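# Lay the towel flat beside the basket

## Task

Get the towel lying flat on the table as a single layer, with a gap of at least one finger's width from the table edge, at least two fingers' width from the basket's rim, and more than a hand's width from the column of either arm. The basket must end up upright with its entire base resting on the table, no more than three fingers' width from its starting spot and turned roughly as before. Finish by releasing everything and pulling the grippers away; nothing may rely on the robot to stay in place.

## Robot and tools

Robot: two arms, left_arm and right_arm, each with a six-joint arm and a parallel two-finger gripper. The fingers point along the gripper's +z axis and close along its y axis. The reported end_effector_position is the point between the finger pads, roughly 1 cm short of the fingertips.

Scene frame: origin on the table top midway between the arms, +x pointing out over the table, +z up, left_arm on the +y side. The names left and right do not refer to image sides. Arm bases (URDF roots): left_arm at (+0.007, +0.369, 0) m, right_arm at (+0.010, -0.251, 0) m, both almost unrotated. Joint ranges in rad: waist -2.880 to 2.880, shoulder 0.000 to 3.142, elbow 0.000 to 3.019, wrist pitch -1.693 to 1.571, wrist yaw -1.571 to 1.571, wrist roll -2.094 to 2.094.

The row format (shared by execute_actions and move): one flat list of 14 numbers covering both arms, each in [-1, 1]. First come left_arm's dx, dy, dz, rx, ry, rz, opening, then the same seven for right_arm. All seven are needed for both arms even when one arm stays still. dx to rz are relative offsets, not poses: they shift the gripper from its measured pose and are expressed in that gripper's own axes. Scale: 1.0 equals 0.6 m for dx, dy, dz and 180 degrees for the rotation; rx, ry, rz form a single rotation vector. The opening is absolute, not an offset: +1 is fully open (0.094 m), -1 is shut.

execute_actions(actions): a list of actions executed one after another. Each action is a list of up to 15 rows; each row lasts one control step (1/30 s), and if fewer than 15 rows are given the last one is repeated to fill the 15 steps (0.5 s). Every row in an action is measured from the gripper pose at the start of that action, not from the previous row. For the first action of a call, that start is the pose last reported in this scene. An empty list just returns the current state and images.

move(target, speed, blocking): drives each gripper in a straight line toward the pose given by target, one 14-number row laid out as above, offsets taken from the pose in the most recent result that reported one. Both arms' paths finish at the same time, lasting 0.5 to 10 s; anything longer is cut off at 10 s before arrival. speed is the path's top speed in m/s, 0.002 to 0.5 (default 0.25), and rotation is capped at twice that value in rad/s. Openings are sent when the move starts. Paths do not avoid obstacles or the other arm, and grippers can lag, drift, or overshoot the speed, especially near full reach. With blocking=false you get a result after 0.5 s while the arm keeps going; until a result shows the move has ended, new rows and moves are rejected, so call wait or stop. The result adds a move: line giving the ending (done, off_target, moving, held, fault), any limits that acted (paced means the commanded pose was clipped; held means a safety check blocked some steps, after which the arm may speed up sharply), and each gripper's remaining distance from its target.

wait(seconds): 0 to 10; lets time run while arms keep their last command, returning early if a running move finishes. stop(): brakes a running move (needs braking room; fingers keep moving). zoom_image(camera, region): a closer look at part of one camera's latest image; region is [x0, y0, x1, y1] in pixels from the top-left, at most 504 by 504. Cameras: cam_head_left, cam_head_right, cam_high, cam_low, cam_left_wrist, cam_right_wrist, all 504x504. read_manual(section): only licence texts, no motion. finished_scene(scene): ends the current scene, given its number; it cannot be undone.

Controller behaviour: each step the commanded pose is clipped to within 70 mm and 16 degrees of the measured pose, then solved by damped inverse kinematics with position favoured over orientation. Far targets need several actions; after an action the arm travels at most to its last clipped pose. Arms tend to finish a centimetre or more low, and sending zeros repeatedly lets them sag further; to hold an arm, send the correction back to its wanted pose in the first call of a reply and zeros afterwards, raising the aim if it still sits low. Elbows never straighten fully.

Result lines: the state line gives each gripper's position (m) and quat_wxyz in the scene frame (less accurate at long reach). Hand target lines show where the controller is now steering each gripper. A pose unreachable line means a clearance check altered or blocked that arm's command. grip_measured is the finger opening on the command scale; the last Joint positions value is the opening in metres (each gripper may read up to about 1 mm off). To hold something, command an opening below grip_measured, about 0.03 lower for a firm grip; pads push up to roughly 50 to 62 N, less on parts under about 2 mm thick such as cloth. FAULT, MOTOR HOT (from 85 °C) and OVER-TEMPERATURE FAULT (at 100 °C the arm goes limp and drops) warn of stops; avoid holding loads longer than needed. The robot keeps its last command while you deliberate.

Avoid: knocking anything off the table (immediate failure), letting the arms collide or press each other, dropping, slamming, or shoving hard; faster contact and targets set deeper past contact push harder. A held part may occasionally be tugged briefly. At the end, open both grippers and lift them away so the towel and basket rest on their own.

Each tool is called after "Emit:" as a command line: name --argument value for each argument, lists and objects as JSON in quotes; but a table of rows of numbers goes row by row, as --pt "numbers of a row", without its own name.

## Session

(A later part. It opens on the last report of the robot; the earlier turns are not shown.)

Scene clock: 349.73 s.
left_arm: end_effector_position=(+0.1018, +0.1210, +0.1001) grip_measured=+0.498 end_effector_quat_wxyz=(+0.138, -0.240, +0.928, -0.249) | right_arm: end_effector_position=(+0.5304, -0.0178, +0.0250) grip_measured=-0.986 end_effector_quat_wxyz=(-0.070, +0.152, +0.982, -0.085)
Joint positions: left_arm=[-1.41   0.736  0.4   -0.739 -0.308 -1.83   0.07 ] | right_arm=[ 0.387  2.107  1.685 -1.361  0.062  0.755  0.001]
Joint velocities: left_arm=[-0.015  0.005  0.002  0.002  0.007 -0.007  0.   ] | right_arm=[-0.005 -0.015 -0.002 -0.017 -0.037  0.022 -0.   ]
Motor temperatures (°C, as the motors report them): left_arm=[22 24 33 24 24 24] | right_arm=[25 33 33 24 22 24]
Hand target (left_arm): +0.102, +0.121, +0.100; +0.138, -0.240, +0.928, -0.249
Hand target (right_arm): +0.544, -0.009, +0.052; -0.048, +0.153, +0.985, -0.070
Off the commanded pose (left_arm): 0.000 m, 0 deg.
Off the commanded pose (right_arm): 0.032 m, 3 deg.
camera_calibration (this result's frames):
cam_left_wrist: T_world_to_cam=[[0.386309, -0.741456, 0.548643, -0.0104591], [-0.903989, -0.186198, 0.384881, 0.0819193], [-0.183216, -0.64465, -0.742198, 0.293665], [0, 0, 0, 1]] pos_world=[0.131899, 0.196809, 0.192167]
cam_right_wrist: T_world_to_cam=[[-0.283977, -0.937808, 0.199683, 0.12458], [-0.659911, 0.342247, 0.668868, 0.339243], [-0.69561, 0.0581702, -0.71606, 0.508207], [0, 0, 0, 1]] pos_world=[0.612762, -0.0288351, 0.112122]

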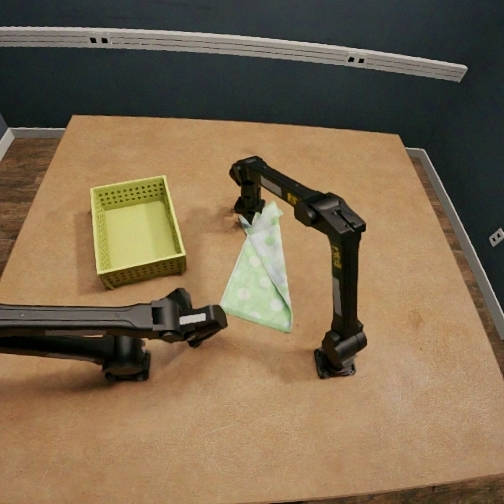

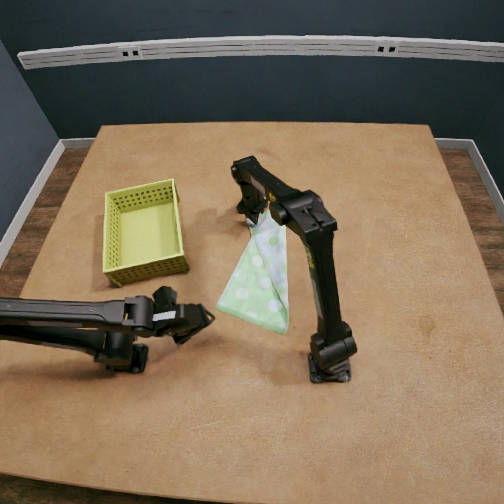

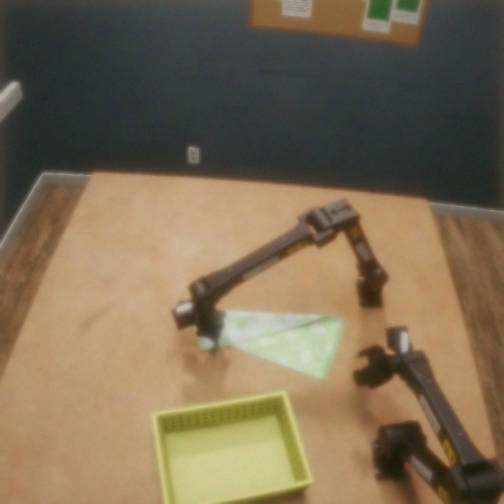

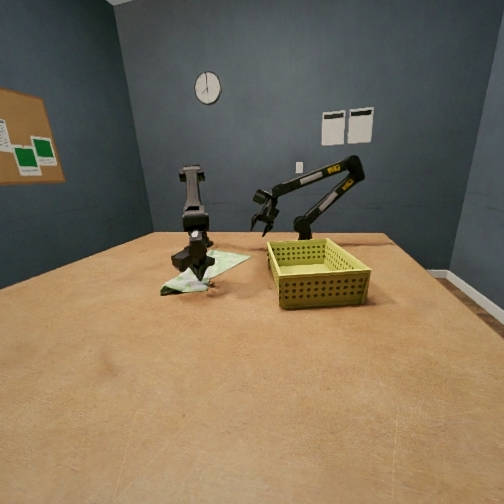

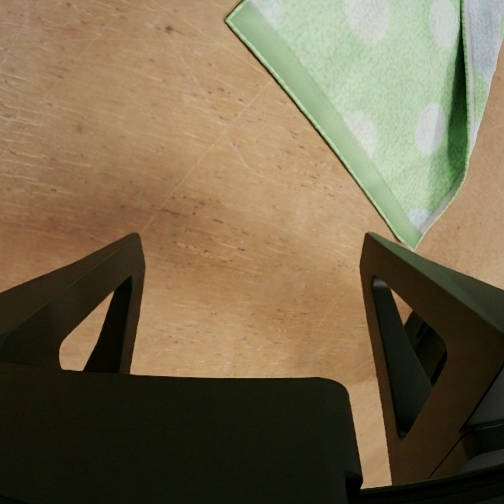

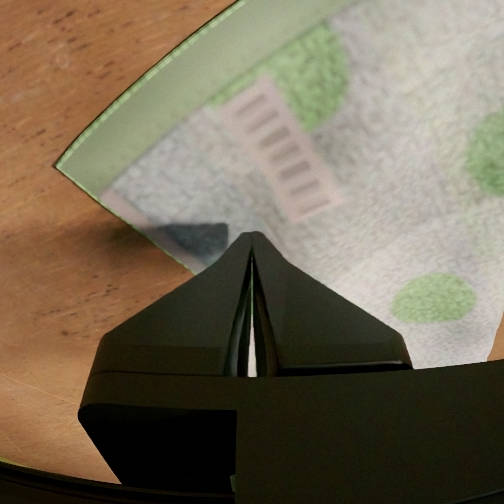

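Emit:
move --target '[0,0,0,0,0,0,0.5,-0.02,0.075,-0.03,0,0,0,0]' --speed 0.06

Emit:
move --target '[0,0,0,0,0,0,0.5,0,0,0.1,0,0,0,0]' --speed 0.04

Emit:
execute_actions --actions '[[[0,0,0,0,0,0,0.5,0,0,0.03,0,0,0,-1]],[[0,0,0,0,0,0,0.5,0,0,0.03,0,0,0,-1]],[[0,0,0,0,0,0,0.5,0,0,-0.07,0,0,0,-1]]]'

Scene clock: 356.00 s.
left_arm: end_effector_position=(+0.1018, +0.1210, +0.1001) grip_measured=+0.498 end_effector_quat_wxyz=(+0.138, -0.240, +0.928, -0.249) | right_arm: end_effector_position=(+0.5487, +0.0138, +0.0288) grip_measured=-0.002 end_effector_quat_wxyz=(-0.075, +0.149, +0.982, -0.091)
Joint positions: left_arm=[-1.41   0.736  0.4   -0.739 -0.308 -1.83   0.07 ] | right_arm=[ 0.421  2.192  1.841 -1.45   0.059  0.784  0.047]
Joint velocities: left_arm=[-0.005 -0.015 -0.007  0.002 -0.007 -0.081  0.001] | right_arm=[-0.015  0.005 -0.007 -0.017  0.051 -0.007 -0.   ]
Motor temperatures (°C, as the motors report them): left_arm=[22 24 33 24 24 24] | right_arm=[25 33 33 24 22 24]
Hand target (left_arm): +0.102, +0.121, +0.100; +0.138, -0.240, +0.928, -0.249
Hand target (right_arm): +0.558, +0.023, +0.034; -0.069, +0.152, +0.982, -0.085
Off the commanded pose (left_arm): 0.000 m, 0 deg.
Off the commanded pose (right_arm): 0.014 m, 1 deg.
move: off_target (right_arm)
camera_calibration (this result's frames):
cam_left_wrist: T_world_to_cam=[[0.386309, -0.741456, 0.548643, -0.0104591], [-0.903989, -0.186198, 0.384881, 0.0819193], [-0.183216, -0.64465, -0.742198, 0.293665], [0, 0, 0, 1]] pos_world=[0.131899, 0.196809, 0.192167]
cam_right_wrist: T_world_to_cam=[[-0.276254, -0.93722, 0.212842, 0.154021], [-0.653733, 0.345579, 0.673207, 0.334355], [-0.704497, 0.0468341, -0.70816, 0.52662], [0, 0, 0, 1]] pos_world=[0.632131, 0.00414175, 0.115059]

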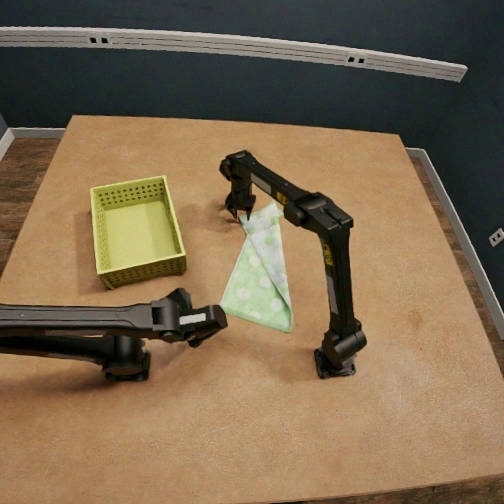

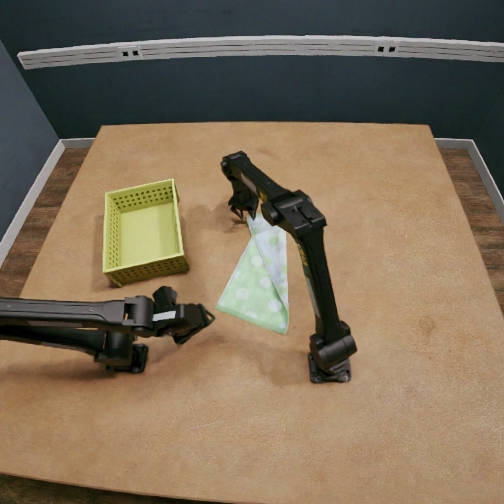

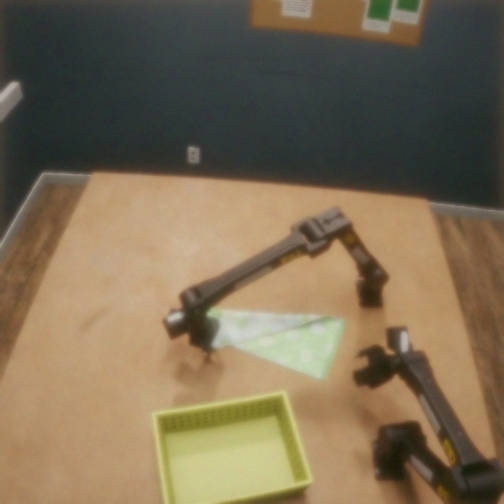

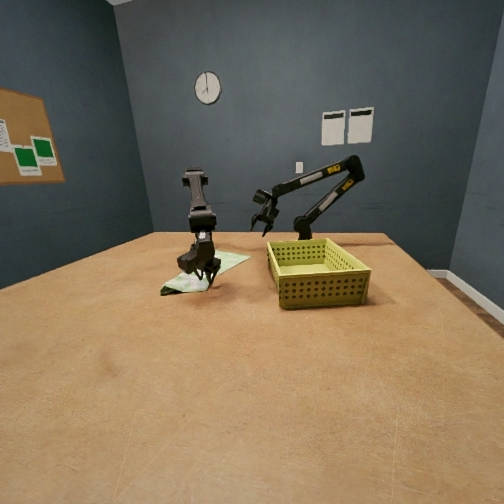

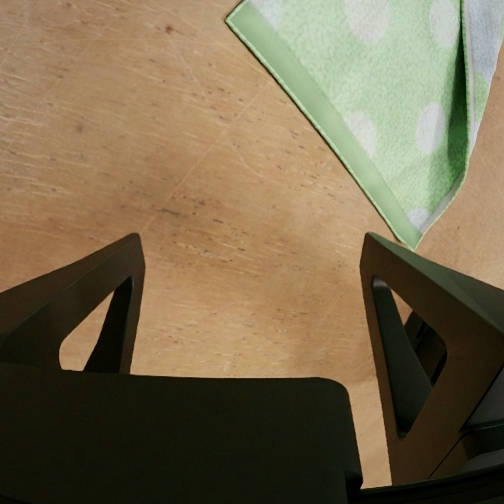

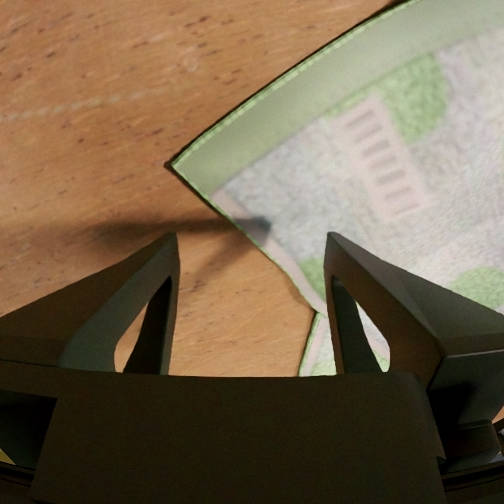

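Scene clock: 357.73 s.
left_arm: end_effector_position=(+0.1018, +0.1210, +0.1001) grip_measured=+0.498 end_effector_quat_wxyz=(+0.138, -0.240, +0.928, -0.249) | right_arm: end_effector_position=(+0.5420, +0.0104, +0.0100) grip_measured=-0.002 end_effector_quat_wxyz=(-0.060, +0.150, +0.984, -0.080)
Joint positions: left_arm=[-1.41   0.736  0.4   -0.739 -0.308 -1.83   0.07 ] | right_arm=[ 0.421  2.167  1.75  -1.347  0.059  0.783  0.047]
Joint velocities: left_arm=[-0.005 -0.005  0.002 -0.027  0.066 -0.007 -0.   ] | right_arm=[ 0.005 -0.005 -0.002  0.002  0.022  0.022 -0.   ]
Motor temperatures (°C, as the motors report them): left_arm=[22 24 33 24 24 24] | right_arm=[25 33 33 24 22 24]
Hand target (left_arm): +0.102, +0.121, +0.100; +0.138, -0.240, +0.928, -0.249
Hand target (right_arm): +0.537, +0.005, -0.028; -0.075, +0.149, +0.982, -0.091
Off the commanded pose (left_arm): 0.000 m, 0 deg.
Off the commanded pose (right_arm): 0.040 m, 2 deg.
move: off_target (right_arm)
camera_calibration (this result's frames):
cam_left_wrist: T_world_to_cam=[[0.386309, -0.741456, 0.548643, -0.0104591], [-0.903989, -0.186198, 0.384881, 0.0819193], [-0.183216, -0.64465, -0.742198, 0.293665], [0, 0, 0, 1]] pos_world=[0.131899, 0.196809, 0.192167]
cam_right_wrist: T_world_to_cam=[[-0.281994, -0.940778, 0.18819, 0.156387], [-0.675353, 0.333966, 0.657544, 0.355888], [-0.681452, 0.0583288, -0.729534, 0.49634], [0, 0, 0, 1]] pos_world=[0.622682, -0.00068009, 0.0986546]

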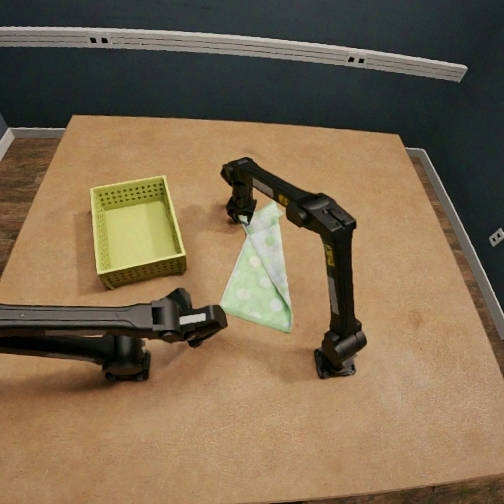

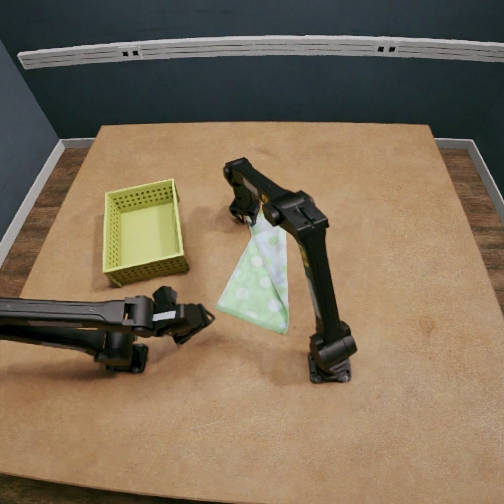

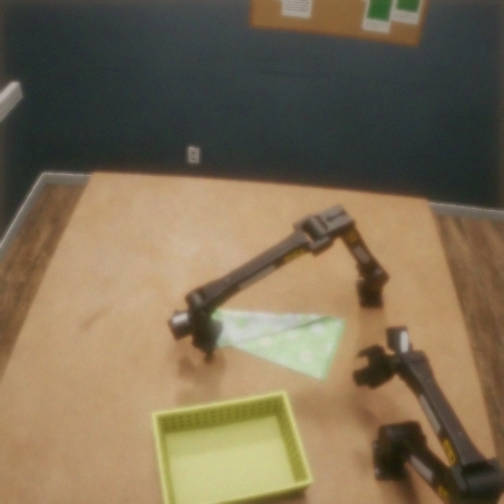

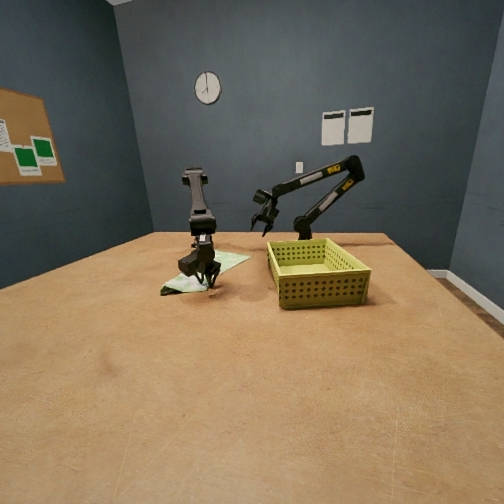

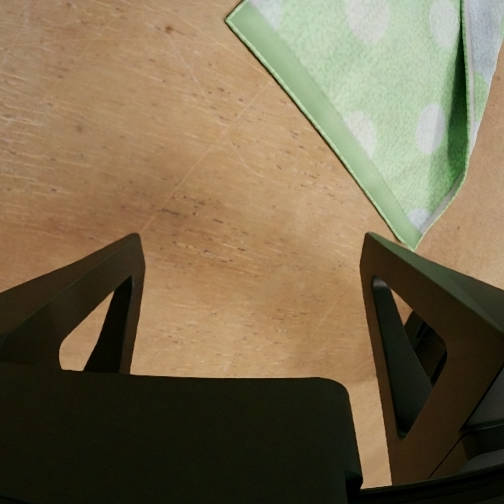

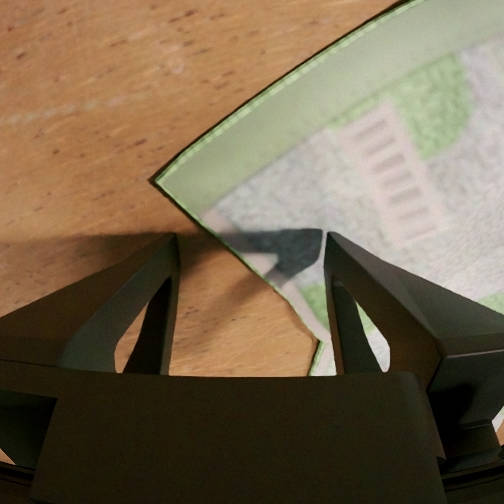

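Scene clock: 359.23 s.
left_arm: end_effector_position=(+0.1018, +0.1210, +0.1001) grip_measured=+0.498 end_effector_quat_wxyz=(+0.138, -0.240, +0.928, -0.249) | right_arm: end_effector_position=(+0.5338, +0.0076, +0.0227) grip_measured=-0.986 end_effector_quat_wxyz=(-0.069, +0.149, +0.983, -0.086)
Joint positions: left_arm=[-1.41   0.736  0.4   -0.739 -0.308 -1.83   0.07 ] | right_arm=[ 0.422  2.145  1.744 -1.383  0.057  0.783  0.001]
Joint velocities: left_arm=[-0.015 -0.005  0.002 -0.012  0.037  0.007  0.   ] | right_arm=[-0.015  0.015 -0.012 -0.002 -0.007 -0.037 -0.001]
Motor temperatures (°C, as the motors report them): left_arm=[22 24 33 24 24 24] | right_arm=[25 33 33 24 22 24]
Hand target (left_arm): +0.102, +0.121, +0.100; +0.138, -0.240, +0.928, -0.249
Hand target (right_arm): +0.547, +0.017, +0.050; -0.047, +0.150, +0.985, -0.070
Off the commanded pose (left_arm): 0.000 m, 0 deg.
Off the commanded pose (right_arm): 0.033 m, 3 deg.
camera_calibration (this result's frames):
cam_left_wrist: T_world_to_cam=[[0.386309, -0.741456, 0.548643, -0.0104591], [-0.903989, -0.186198, 0.384881, 0.0819193], [-0.183216, -0.64465, -0.742198, 0.293665], [0, 0, 0, 1]] pos_world=[0.131899, 0.196809, 0.192167]
cam_right_wrist: T_world_to_cam=[[-0.277302, -0.939663, 0.200342, 0.14624], [-0.663122, 0.338075, 0.667814, 0.336096], [-0.69525, 0.0523353, -0.71686, 0.507278], [0, 0, 0, 1]] pos_world=[0.616111, -0.00275759, 0.1099]

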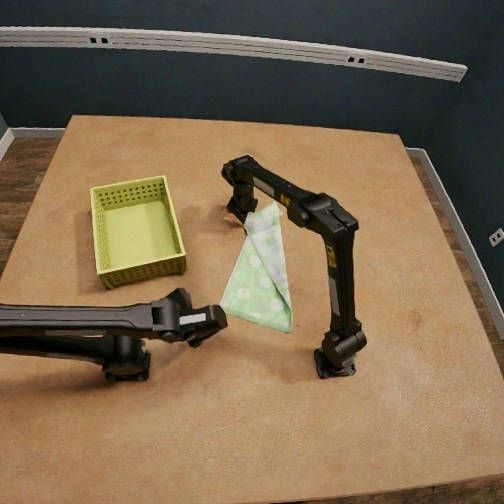

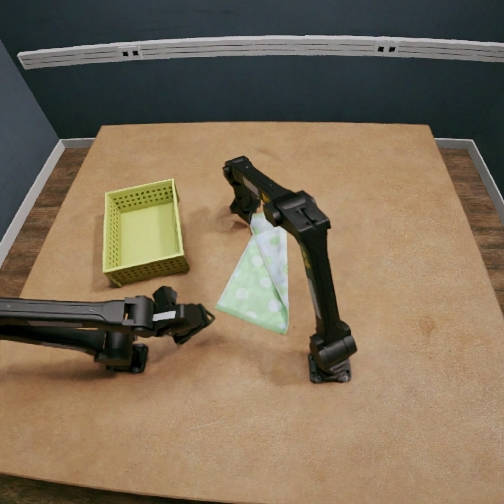

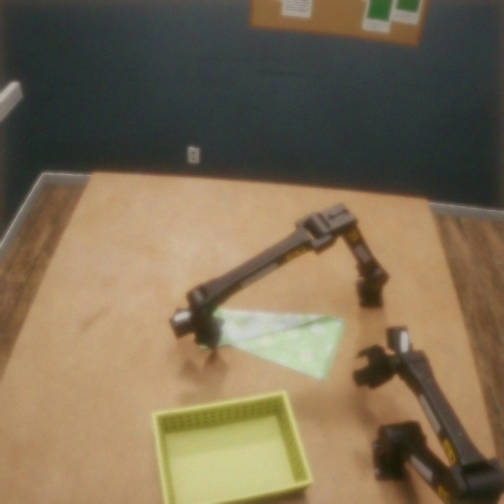

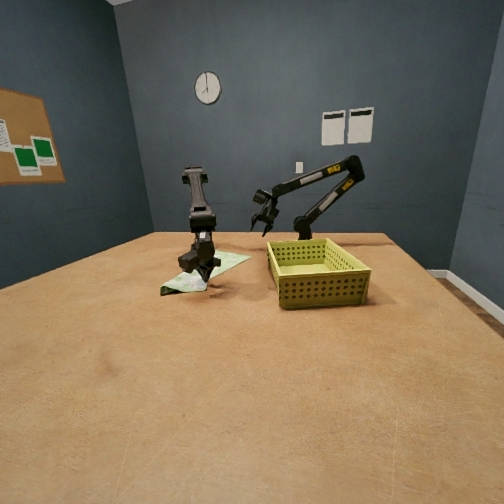

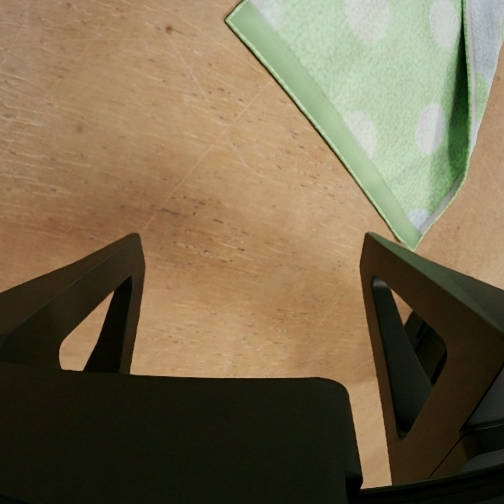

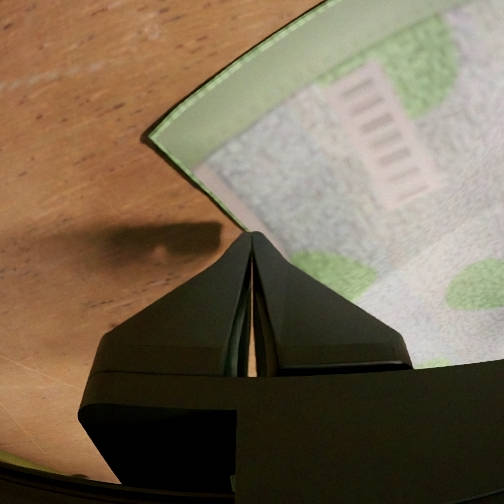

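Emit:
move --target '[0,0,0,0,0,0,0.5,-0.065,0.02,-0.03,0,0,0,0]' --speed 0.06

Emit:
move --target '[0,0,0,0,0,0,0.5,0,0,0.1,0,0,0,0]' --speed 0.04

Emit:
execute_actions --actions '[[[0,0,0,0,0,0,0.5,0,0,0.03,0,0,0,-1]],[[0,0,0,0,0,0,0.5,0,0,0.03,0,0,0,-1]],[[0,0,0,0,0,0,0.5,0,0,-0.07,0,0,0,-1]]]'

Scene clock: 365.37 s.
left_arm: end_effector_position=(+0.1018, +0.1210, +0.1001) grip_measured=+0.498 end_effector_quat_wxyz=(+0.138, -0.240, +0.928, -0.249) | right_arm: end_effector_position=(+0.5643, +0.0076, +0.0295) grip_measured=-0.002 end_effector_quat_wxyz=(-0.076, +0.151, +0.982, -0.088)
Joint positions: left_arm=[-1.41   0.736  0.4   -0.739 -0.308 -1.83   0.07 ] | right_arm=[ 0.399  2.221  1.895 -1.472  0.057  0.765  0.047]
Joint velocities: left_arm=[-0.005  0.005 -0.007 -0.007 -0.037  0.007  0.   ] | right_arm=[-0.015 -0.005  0.007 -0.002 -0.066 -0.007 -0.   ]
Motor temperatures (°C, as the motors report them): left_arm=[22 24 34 24 24 24] | right_arm=[25 34 34 24 22 24]
Hand target (left_arm): +0.102, +0.121, +0.100; +0.138, -0.240, +0.928, -0.249
Hand target (right_arm): +0.577, +0.009, +0.034; -0.069, +0.149, +0.983, -0.085
Off the commanded pose (left_arm): 0.000 m, 0 deg.
Off the commanded pose (right_arm): 0.013 m, 1 deg.
move: off_target (right_arm)
camera_calibration (this result's frames):
cam_left_wrist: T_world_to_cam=[[0.386309, -0.741456, 0.548643, -0.0104591], [-0.903989, -0.186198, 0.384881, 0.0819193], [-0.183216, -0.64465, -0.742198, 0.293665], [0, 0, 0, 1]] pos_world=[0.131899, 0.196809, 0.192167]
cam_right_wrist: T_world_to_cam=[[-0.279414, -0.937551, 0.207186, 0.154349], [-0.651465, 0.343628, 0.676397, 0.344924], [-0.705351, 0.0540203, -0.706796, 0.538794], [0, 0, 0, 1]] pos_world=[0.647872, -0.00292121, 0.115533]

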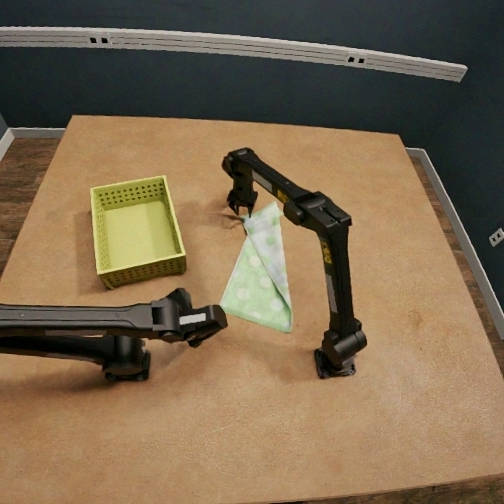

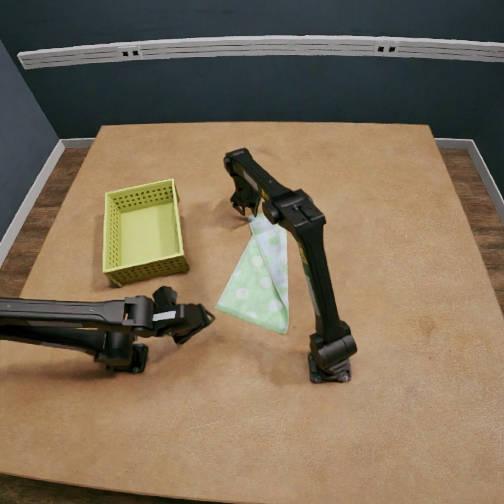

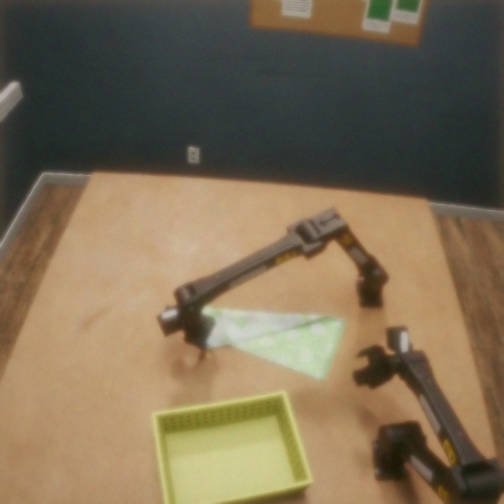

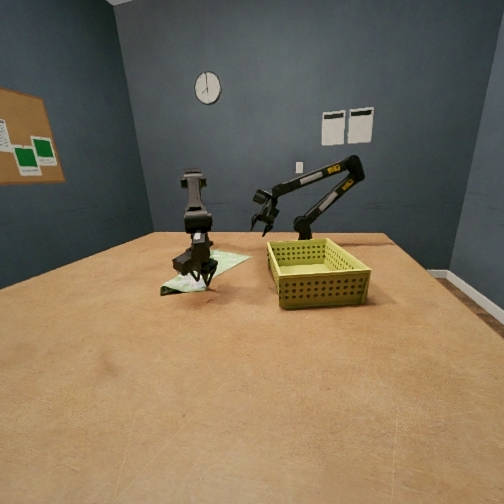

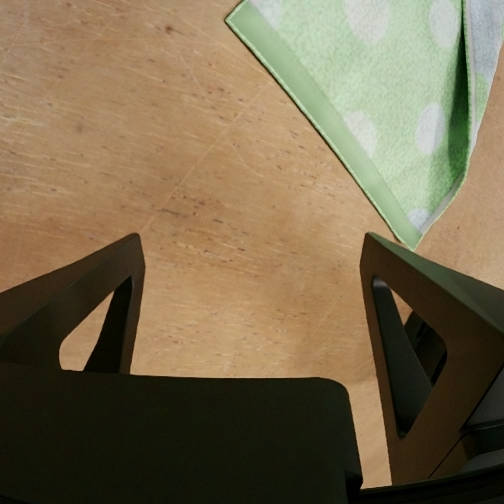

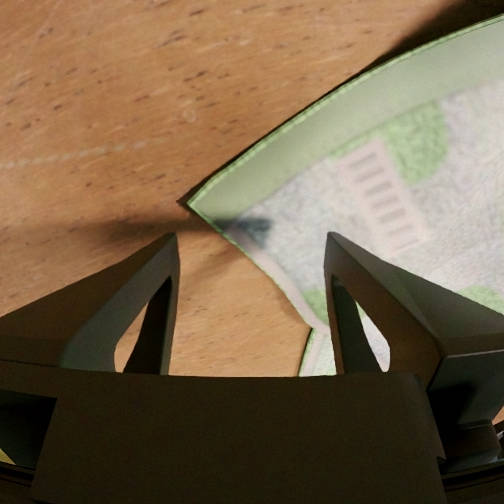

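Scene clock: 367.10 s.
left_arm: end_effector_position=(+0.1018, +0.1210, +0.1001) grip_measured=+0.498 end_effector_quat_wxyz=(+0.138, -0.240, +0.928, -0.249) | right_arm: end_effector_position=(+0.5575, +0.0043, +0.0100) grip_measured=-0.002 end_effector_quat_wxyz=(-0.062, +0.151, +0.983, -0.078)
Joint positions: left_arm=[-1.41   0.736  0.4   -0.739 -0.308 -1.83   0.07 ] | right_arm=[ 0.399  2.195  1.801 -1.367  0.057  0.765  0.047]
Joint velocities: left_arm=[-0.015 -0.015 -0.007  0.012 -0.007 -0.007 -0.   ] | right_arm=[-0.005 -0.005 -0.007 -0.017 -0.051  0.007  0.   ]
Motor temperatures (°C, as the motors report them): left_arm=[22 24 34 24 24 24] | right_arm=[25 34 34 24 22 24]
Hand target (left_arm): +0.102, +0.121, +0.100; +0.138, -0.240, +0.928, -0.249
Hand target (right_arm): +0.553, -0.001, -0.028; -0.077, +0.151, +0.982, -0.088
Off the commanded pose (left_arm): 0.000 m, 0 deg.
Off the commanded pose (right_arm): 0.039 m, 2 deg.
move: off_target (right_arm)
camera_calibration (this result's frames):
cam_left_wrist: T_world_to_cam=[[0.386309, -0.741456, 0.548643, -0.0104591], [-0.903989, -0.186198, 0.384881, 0.0819193], [-0.183216, -0.64465, -0.742198, 0.293665], [0, 0, 0, 1]] pos_world=[0.131899, 0.196809, 0.192167]
cam_right_wrist: T_world_to_cam=[[-0.28522, -0.940677, 0.183782, 0.156879], [-0.672645, 0.333048, 0.660778, 0.366877], [-0.682787, 0.0648468, -0.727734, 0.507939], [0, 0, 0, 1]] pos_world=[0.638337, -0.00755319, 0.0983882]

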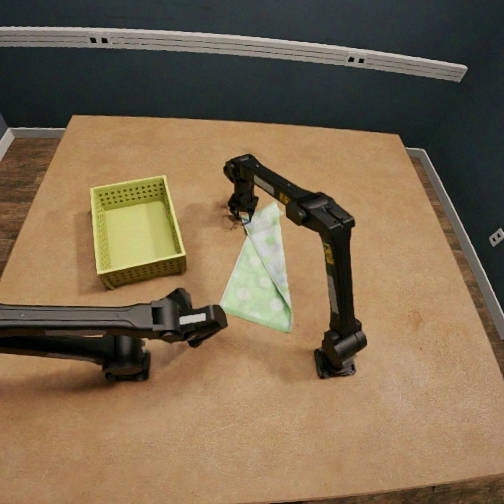

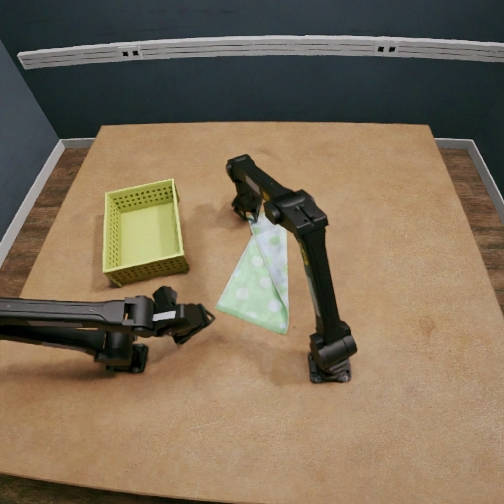

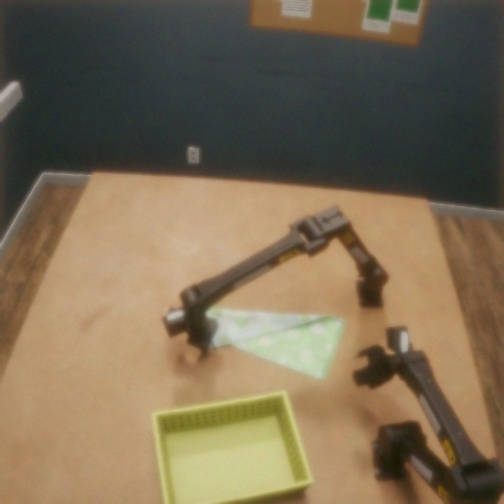

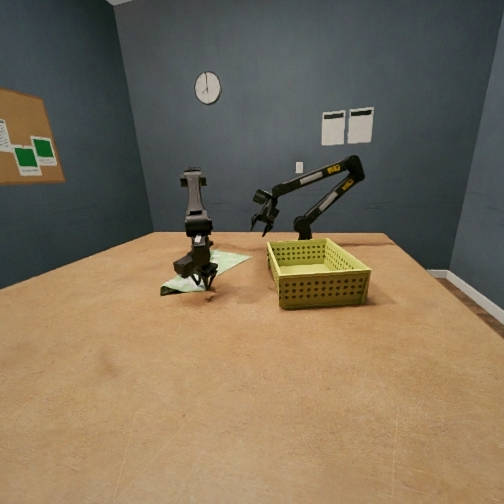

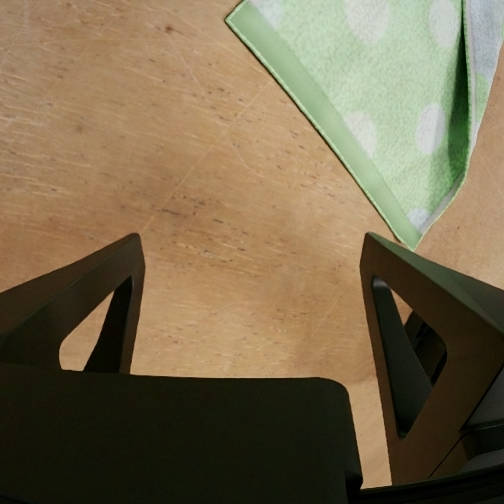

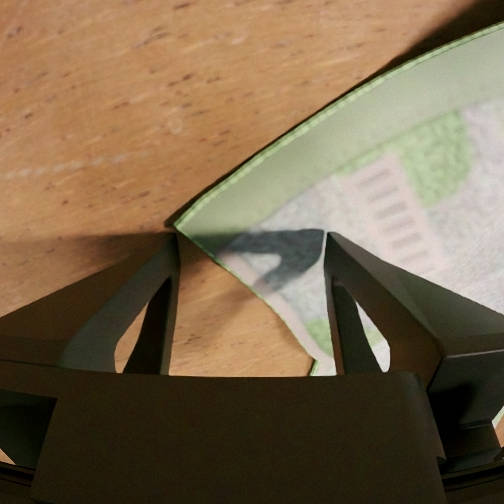

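Scene clock: 368.60 s.
left_arm: end_effector_position=(+0.1018, +0.1210, +0.1001) grip_measured=+0.498 end_effector_quat_wxyz=(+0.138, -0.240, +0.928, -0.249) | right_arm: end_effector_position=(+0.5492, +0.0003, +0.0230) grip_measured=-0.974 end_effector_quat_wxyz=(-0.071, +0.151, +0.982, -0.085)
Joint positions: left_arm=[-1.41   0.736  0.4   -0.739 -0.308 -1.83   0.07 ] | right_arm=[ 0.4    2.173  1.794 -1.406  0.058  0.765  0.001]
Joint velocities: left_arm=[ 0.005 -0.005 -0.012 -0.012 -0.007 -0.066 -0.   ] | right_arm=[-0.015  0.015 -0.017 -0.012  0.051 -0.066  0.001]
Motor temperatures (°C, as the motors report them): left_arm=[22 24 34 24 24 24] | right_arm=[25 34 34 24 22 24]
Hand target (left_arm): +0.102, +0.121, +0.100; +0.138, -0.240, +0.928, -0.249
Hand target (right_arm): +0.562, +0.009, +0.050; -0.049, +0.152, +0.985, -0.069
Off the commanded pose (left_arm): 0.000 m, 0 deg.
Off the commanded pose (right_arm): 0.032 m, 3 deg.
camera_calibration (this result's frames):
cam_left_wrist: T_world_to_cam=[[0.386309, -0.741456, 0.548643, -0.0104591], [-0.903989, -0.186198, 0.384881, 0.0819193], [-0.183216, -0.64465, -0.742198, 0.293665], [0, 0, 0, 1]] pos_world=[0.131899, 0.196809, 0.192167]
cam_right_wrist: T_world_to_cam=[[-0.280862, -0.938764, 0.199594, 0.14553], [-0.659717, 0.339883, 0.670263, 0.346653], [-0.697058, 0.0565757, -0.714779, 0.519533], [0, 0, 0, 1]] pos_world=[0.631711, -0.0105964, 0.109956]

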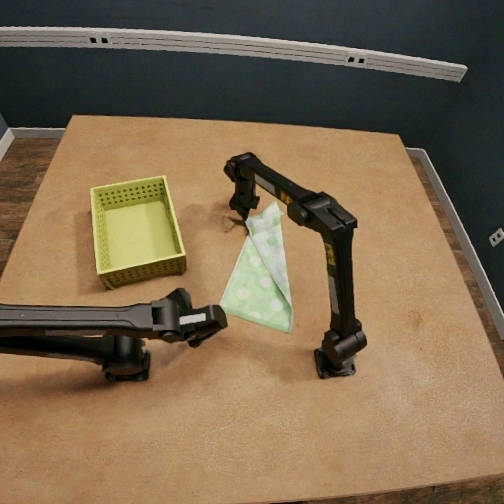

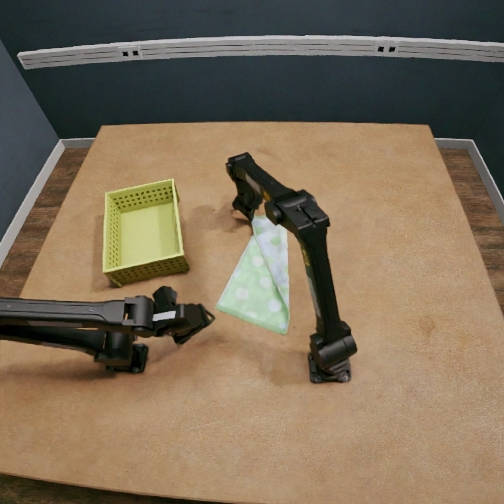

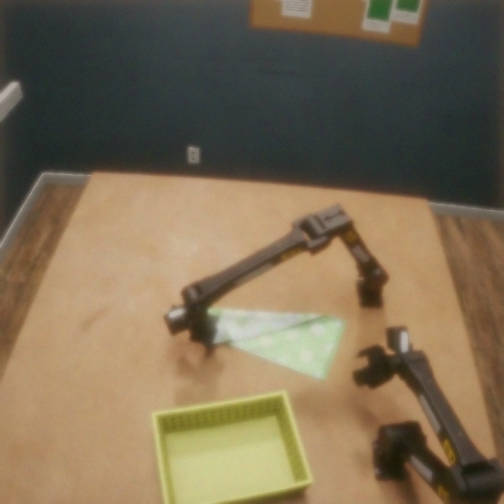

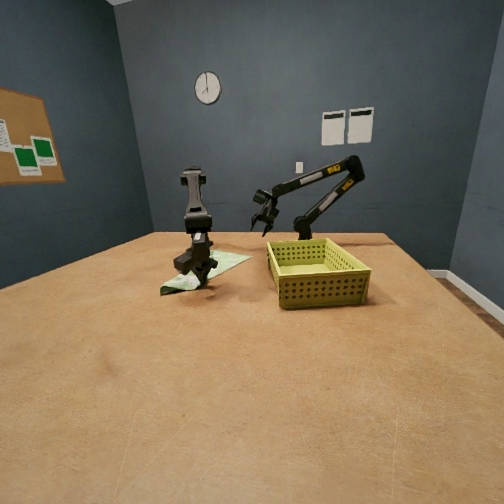

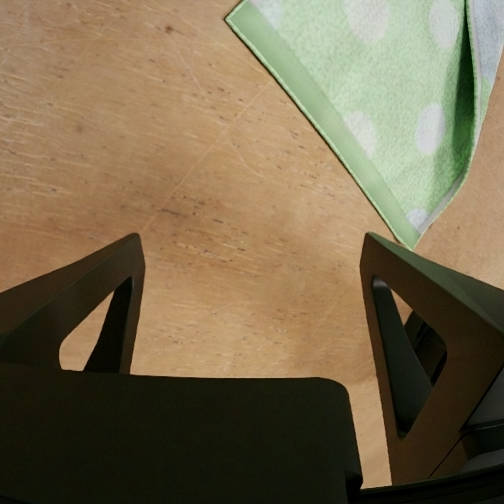

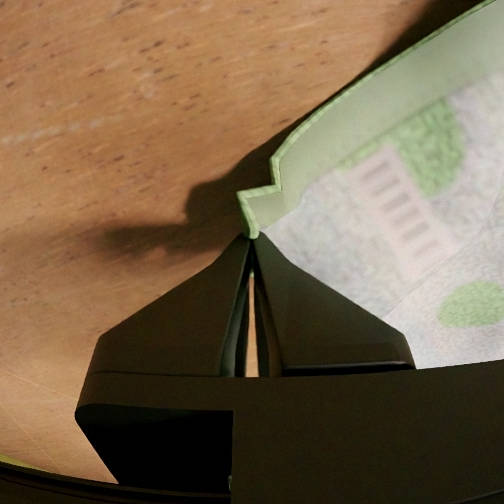

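Emit:
move --target '[0,0,0,0,0,0,0.5,-0.065,-0.18,-0.2,0,0,0,-1]' --speed 0.06

Emit:
move --target '[0,0,0,0,0,0,0.5,-0.04,-0.25,0.16,0,0,0,-1]' --speed 0.06

Scene clock: 378.83 s.
left_arm: end_effector_position=(+0.1018, +0.1210, +0.1001) grip_measured=+0.498 end_effector_quat_wxyz=(+0.138, -0.240, +0.928, -0.249) | right_arm: end_effector_position=(+0.5598, -0.0975, +0.1252) grip_measured=-0.974 end_effector_quat_wxyz=(-0.099, +0.152, +0.979, -0.094)
Joint positions: left_arm=[-1.41   0.736  0.4   -0.739 -0.308 -1.83   0.07 ] | right_arm=[ 0.244  2.057  1.869 -1.644  0.082  0.617  0.001]
Joint velocities: left_arm=[ 0.005 -0.005 -0.002  0.002 -0.037  0.095  0.   ] | right_arm=[ 0.005 -0.005 -0.002 -0.017  0.007  0.081  0.   ]
Motor temperatures (°C, as the motors report them): left_arm=[22 24 34 24 24 24] | right_arm=[25 34 34 24 22 24]
Hand target (left_arm): +0.102, +0.121, +0.100; +0.138, -0.240, +0.928, -0.249
Hand target (right_arm): +0.571, -0.097, +0.154; -0.073, +0.150, +0.982, -0.083
Off the commanded pose (left_arm): 0.000 m, 0 deg.
Off the commanded pose (right_arm): 0.034 m, 3 deg.
move: off_target (right_arm)
camera_calibration (this result's frames):
cam_left_wrist: T_world_to_cam=[[0.386309, -0.741456, 0.548643, -0.0104591], [-0.903989, -0.186198, 0.384881, 0.0819193], [-0.183216, -0.64465, -0.742198, 0.293665], [0, 0, 0, 1]] pos_world=[0.131899, 0.196809, 0.192167]
cam_right_wrist: T_world_to_cam=[[-0.274601, -0.93478, 0.225345, 0.0299434], [-0.617438, 0.351074, 0.70393, 0.291645], [-0.737133, 0.0541634, -0.673574, 0.622529], [0, 0, 0, 1]] pos_world=[0.647182, -0.108117, 0.207274]

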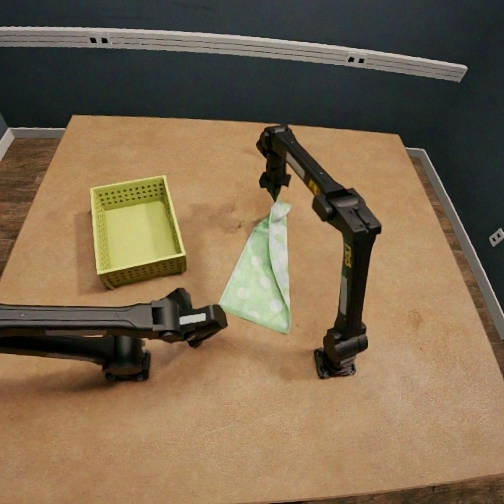

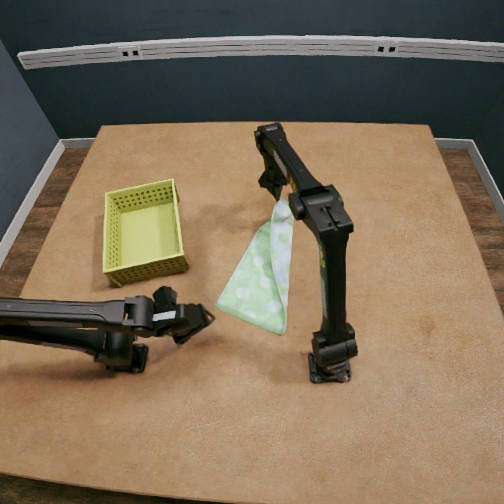

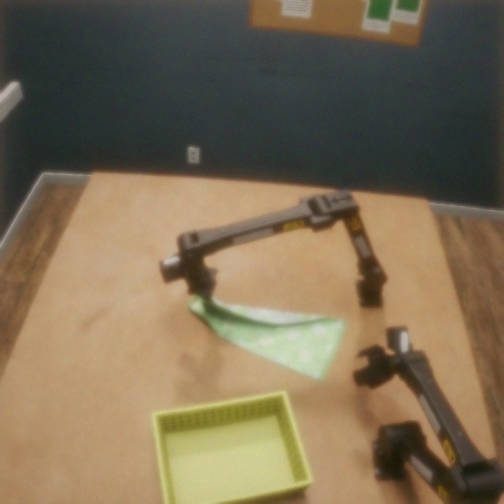

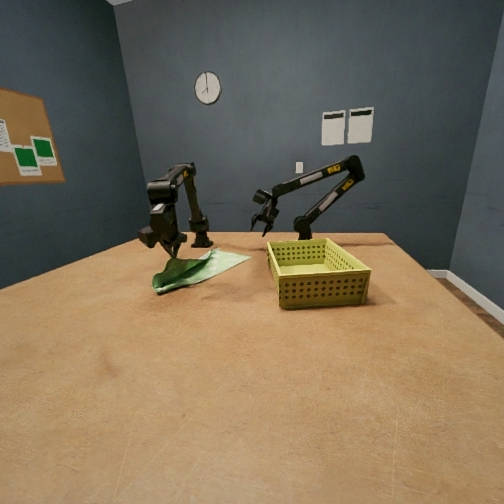

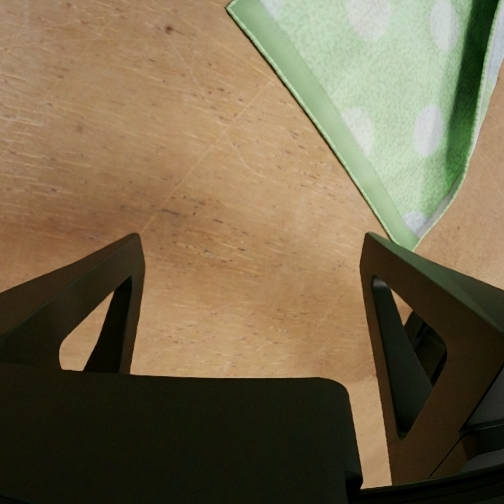

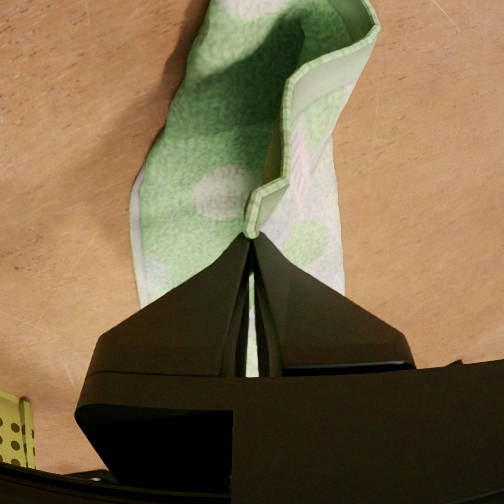

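Scene clock: 382.17 s.
left_arm: end_effector_position=(+0.1018, +0.1210, +0.1001) grip_measured=+0.498 end_effector_quat_wxyz=(+0.138, -0.240, +0.928, -0.249) | right_arm: end_effector_position=(+0.5130, -0.2561, +0.0462) grip_measured=-0.974 end_effector_quat_wxyz=(-0.120, +0.154, +0.976, -0.092)
Joint positions: left_arm=[-1.41   0.736  0.4   -0.739 -0.308 -1.83   0.07 ] | right_arm=[-0.017  1.96   1.487 -1.372  0.134  0.369  0.001]
Joint velocities: left_arm=[ 0.005  0.005  0.002  0.002 -0.037  0.125 -0.001] | right_arm=[-0.015 -0.005  0.007 -0.007 -0.022  0.022  0.001]
Motor temperatures (°C, as the motors report them): left_arm=[22 24 34 24 24 24] | right_arm=[25 34 34 24 22 24]
Hand target (left_arm): +0.102, +0.121, +0.100; +0.138, -0.240, +0.928, -0.249
Hand target (right_arm): +0.518, -0.257, +0.058; -0.101, +0.151, +0.979, -0.090
Off the commanded pose (left_arm): 0.000 m, 0 deg.
Off the commanded pose (right_arm): 0.016 m, 2 deg.
move: off_target (right_arm)
camera_calibration (this result's frames):
cam_left_wrist: T_world_to_cam=[[0.386309, -0.741456, 0.548643, -0.0104591], [-0.903989, -0.186198, 0.384881, 0.0819193], [-0.183216, -0.64465, -0.742198, 0.293665], [0, 0, 0, 1]] pos_world=[0.131899, 0.196809, 0.192167]
cam_right_wrist: T_world_to_cam=[[-0.27455, -0.933983, 0.22869, -0.113268], [-0.585122, 0.351001, 0.731048, 0.356134], [-0.763056, 0.0668973, -0.64286, 0.558561], [0, 0, 0, 1]] pos_world=[0.603498, -0.26816, 0.124629]

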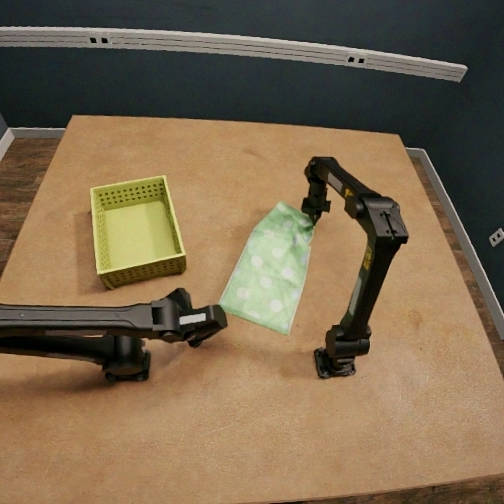

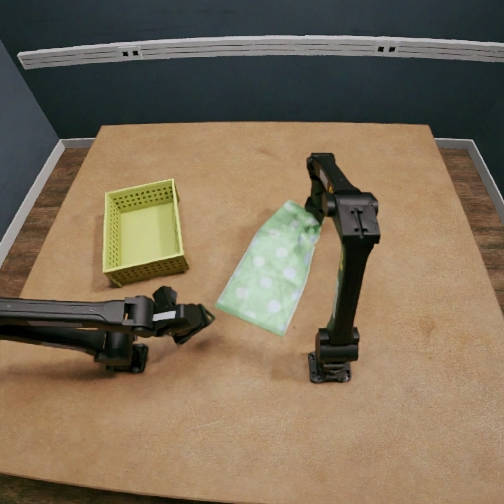

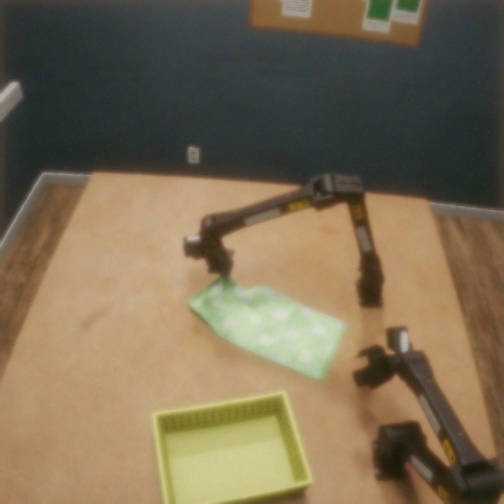

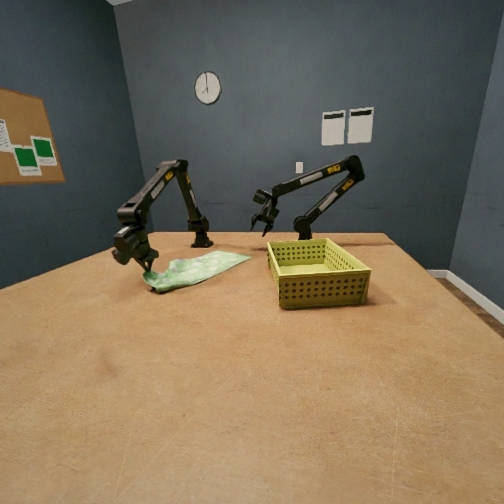

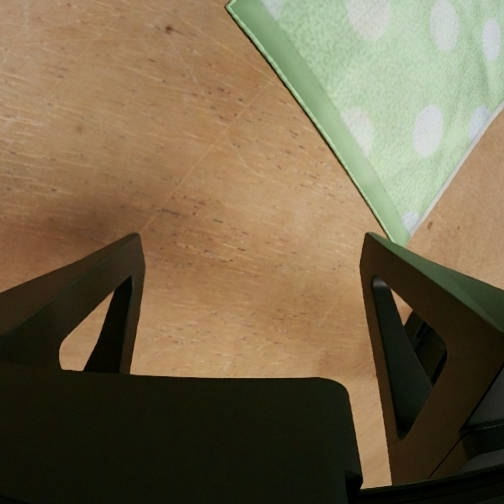

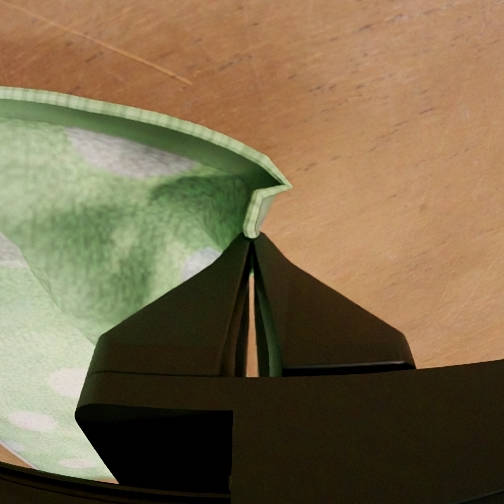

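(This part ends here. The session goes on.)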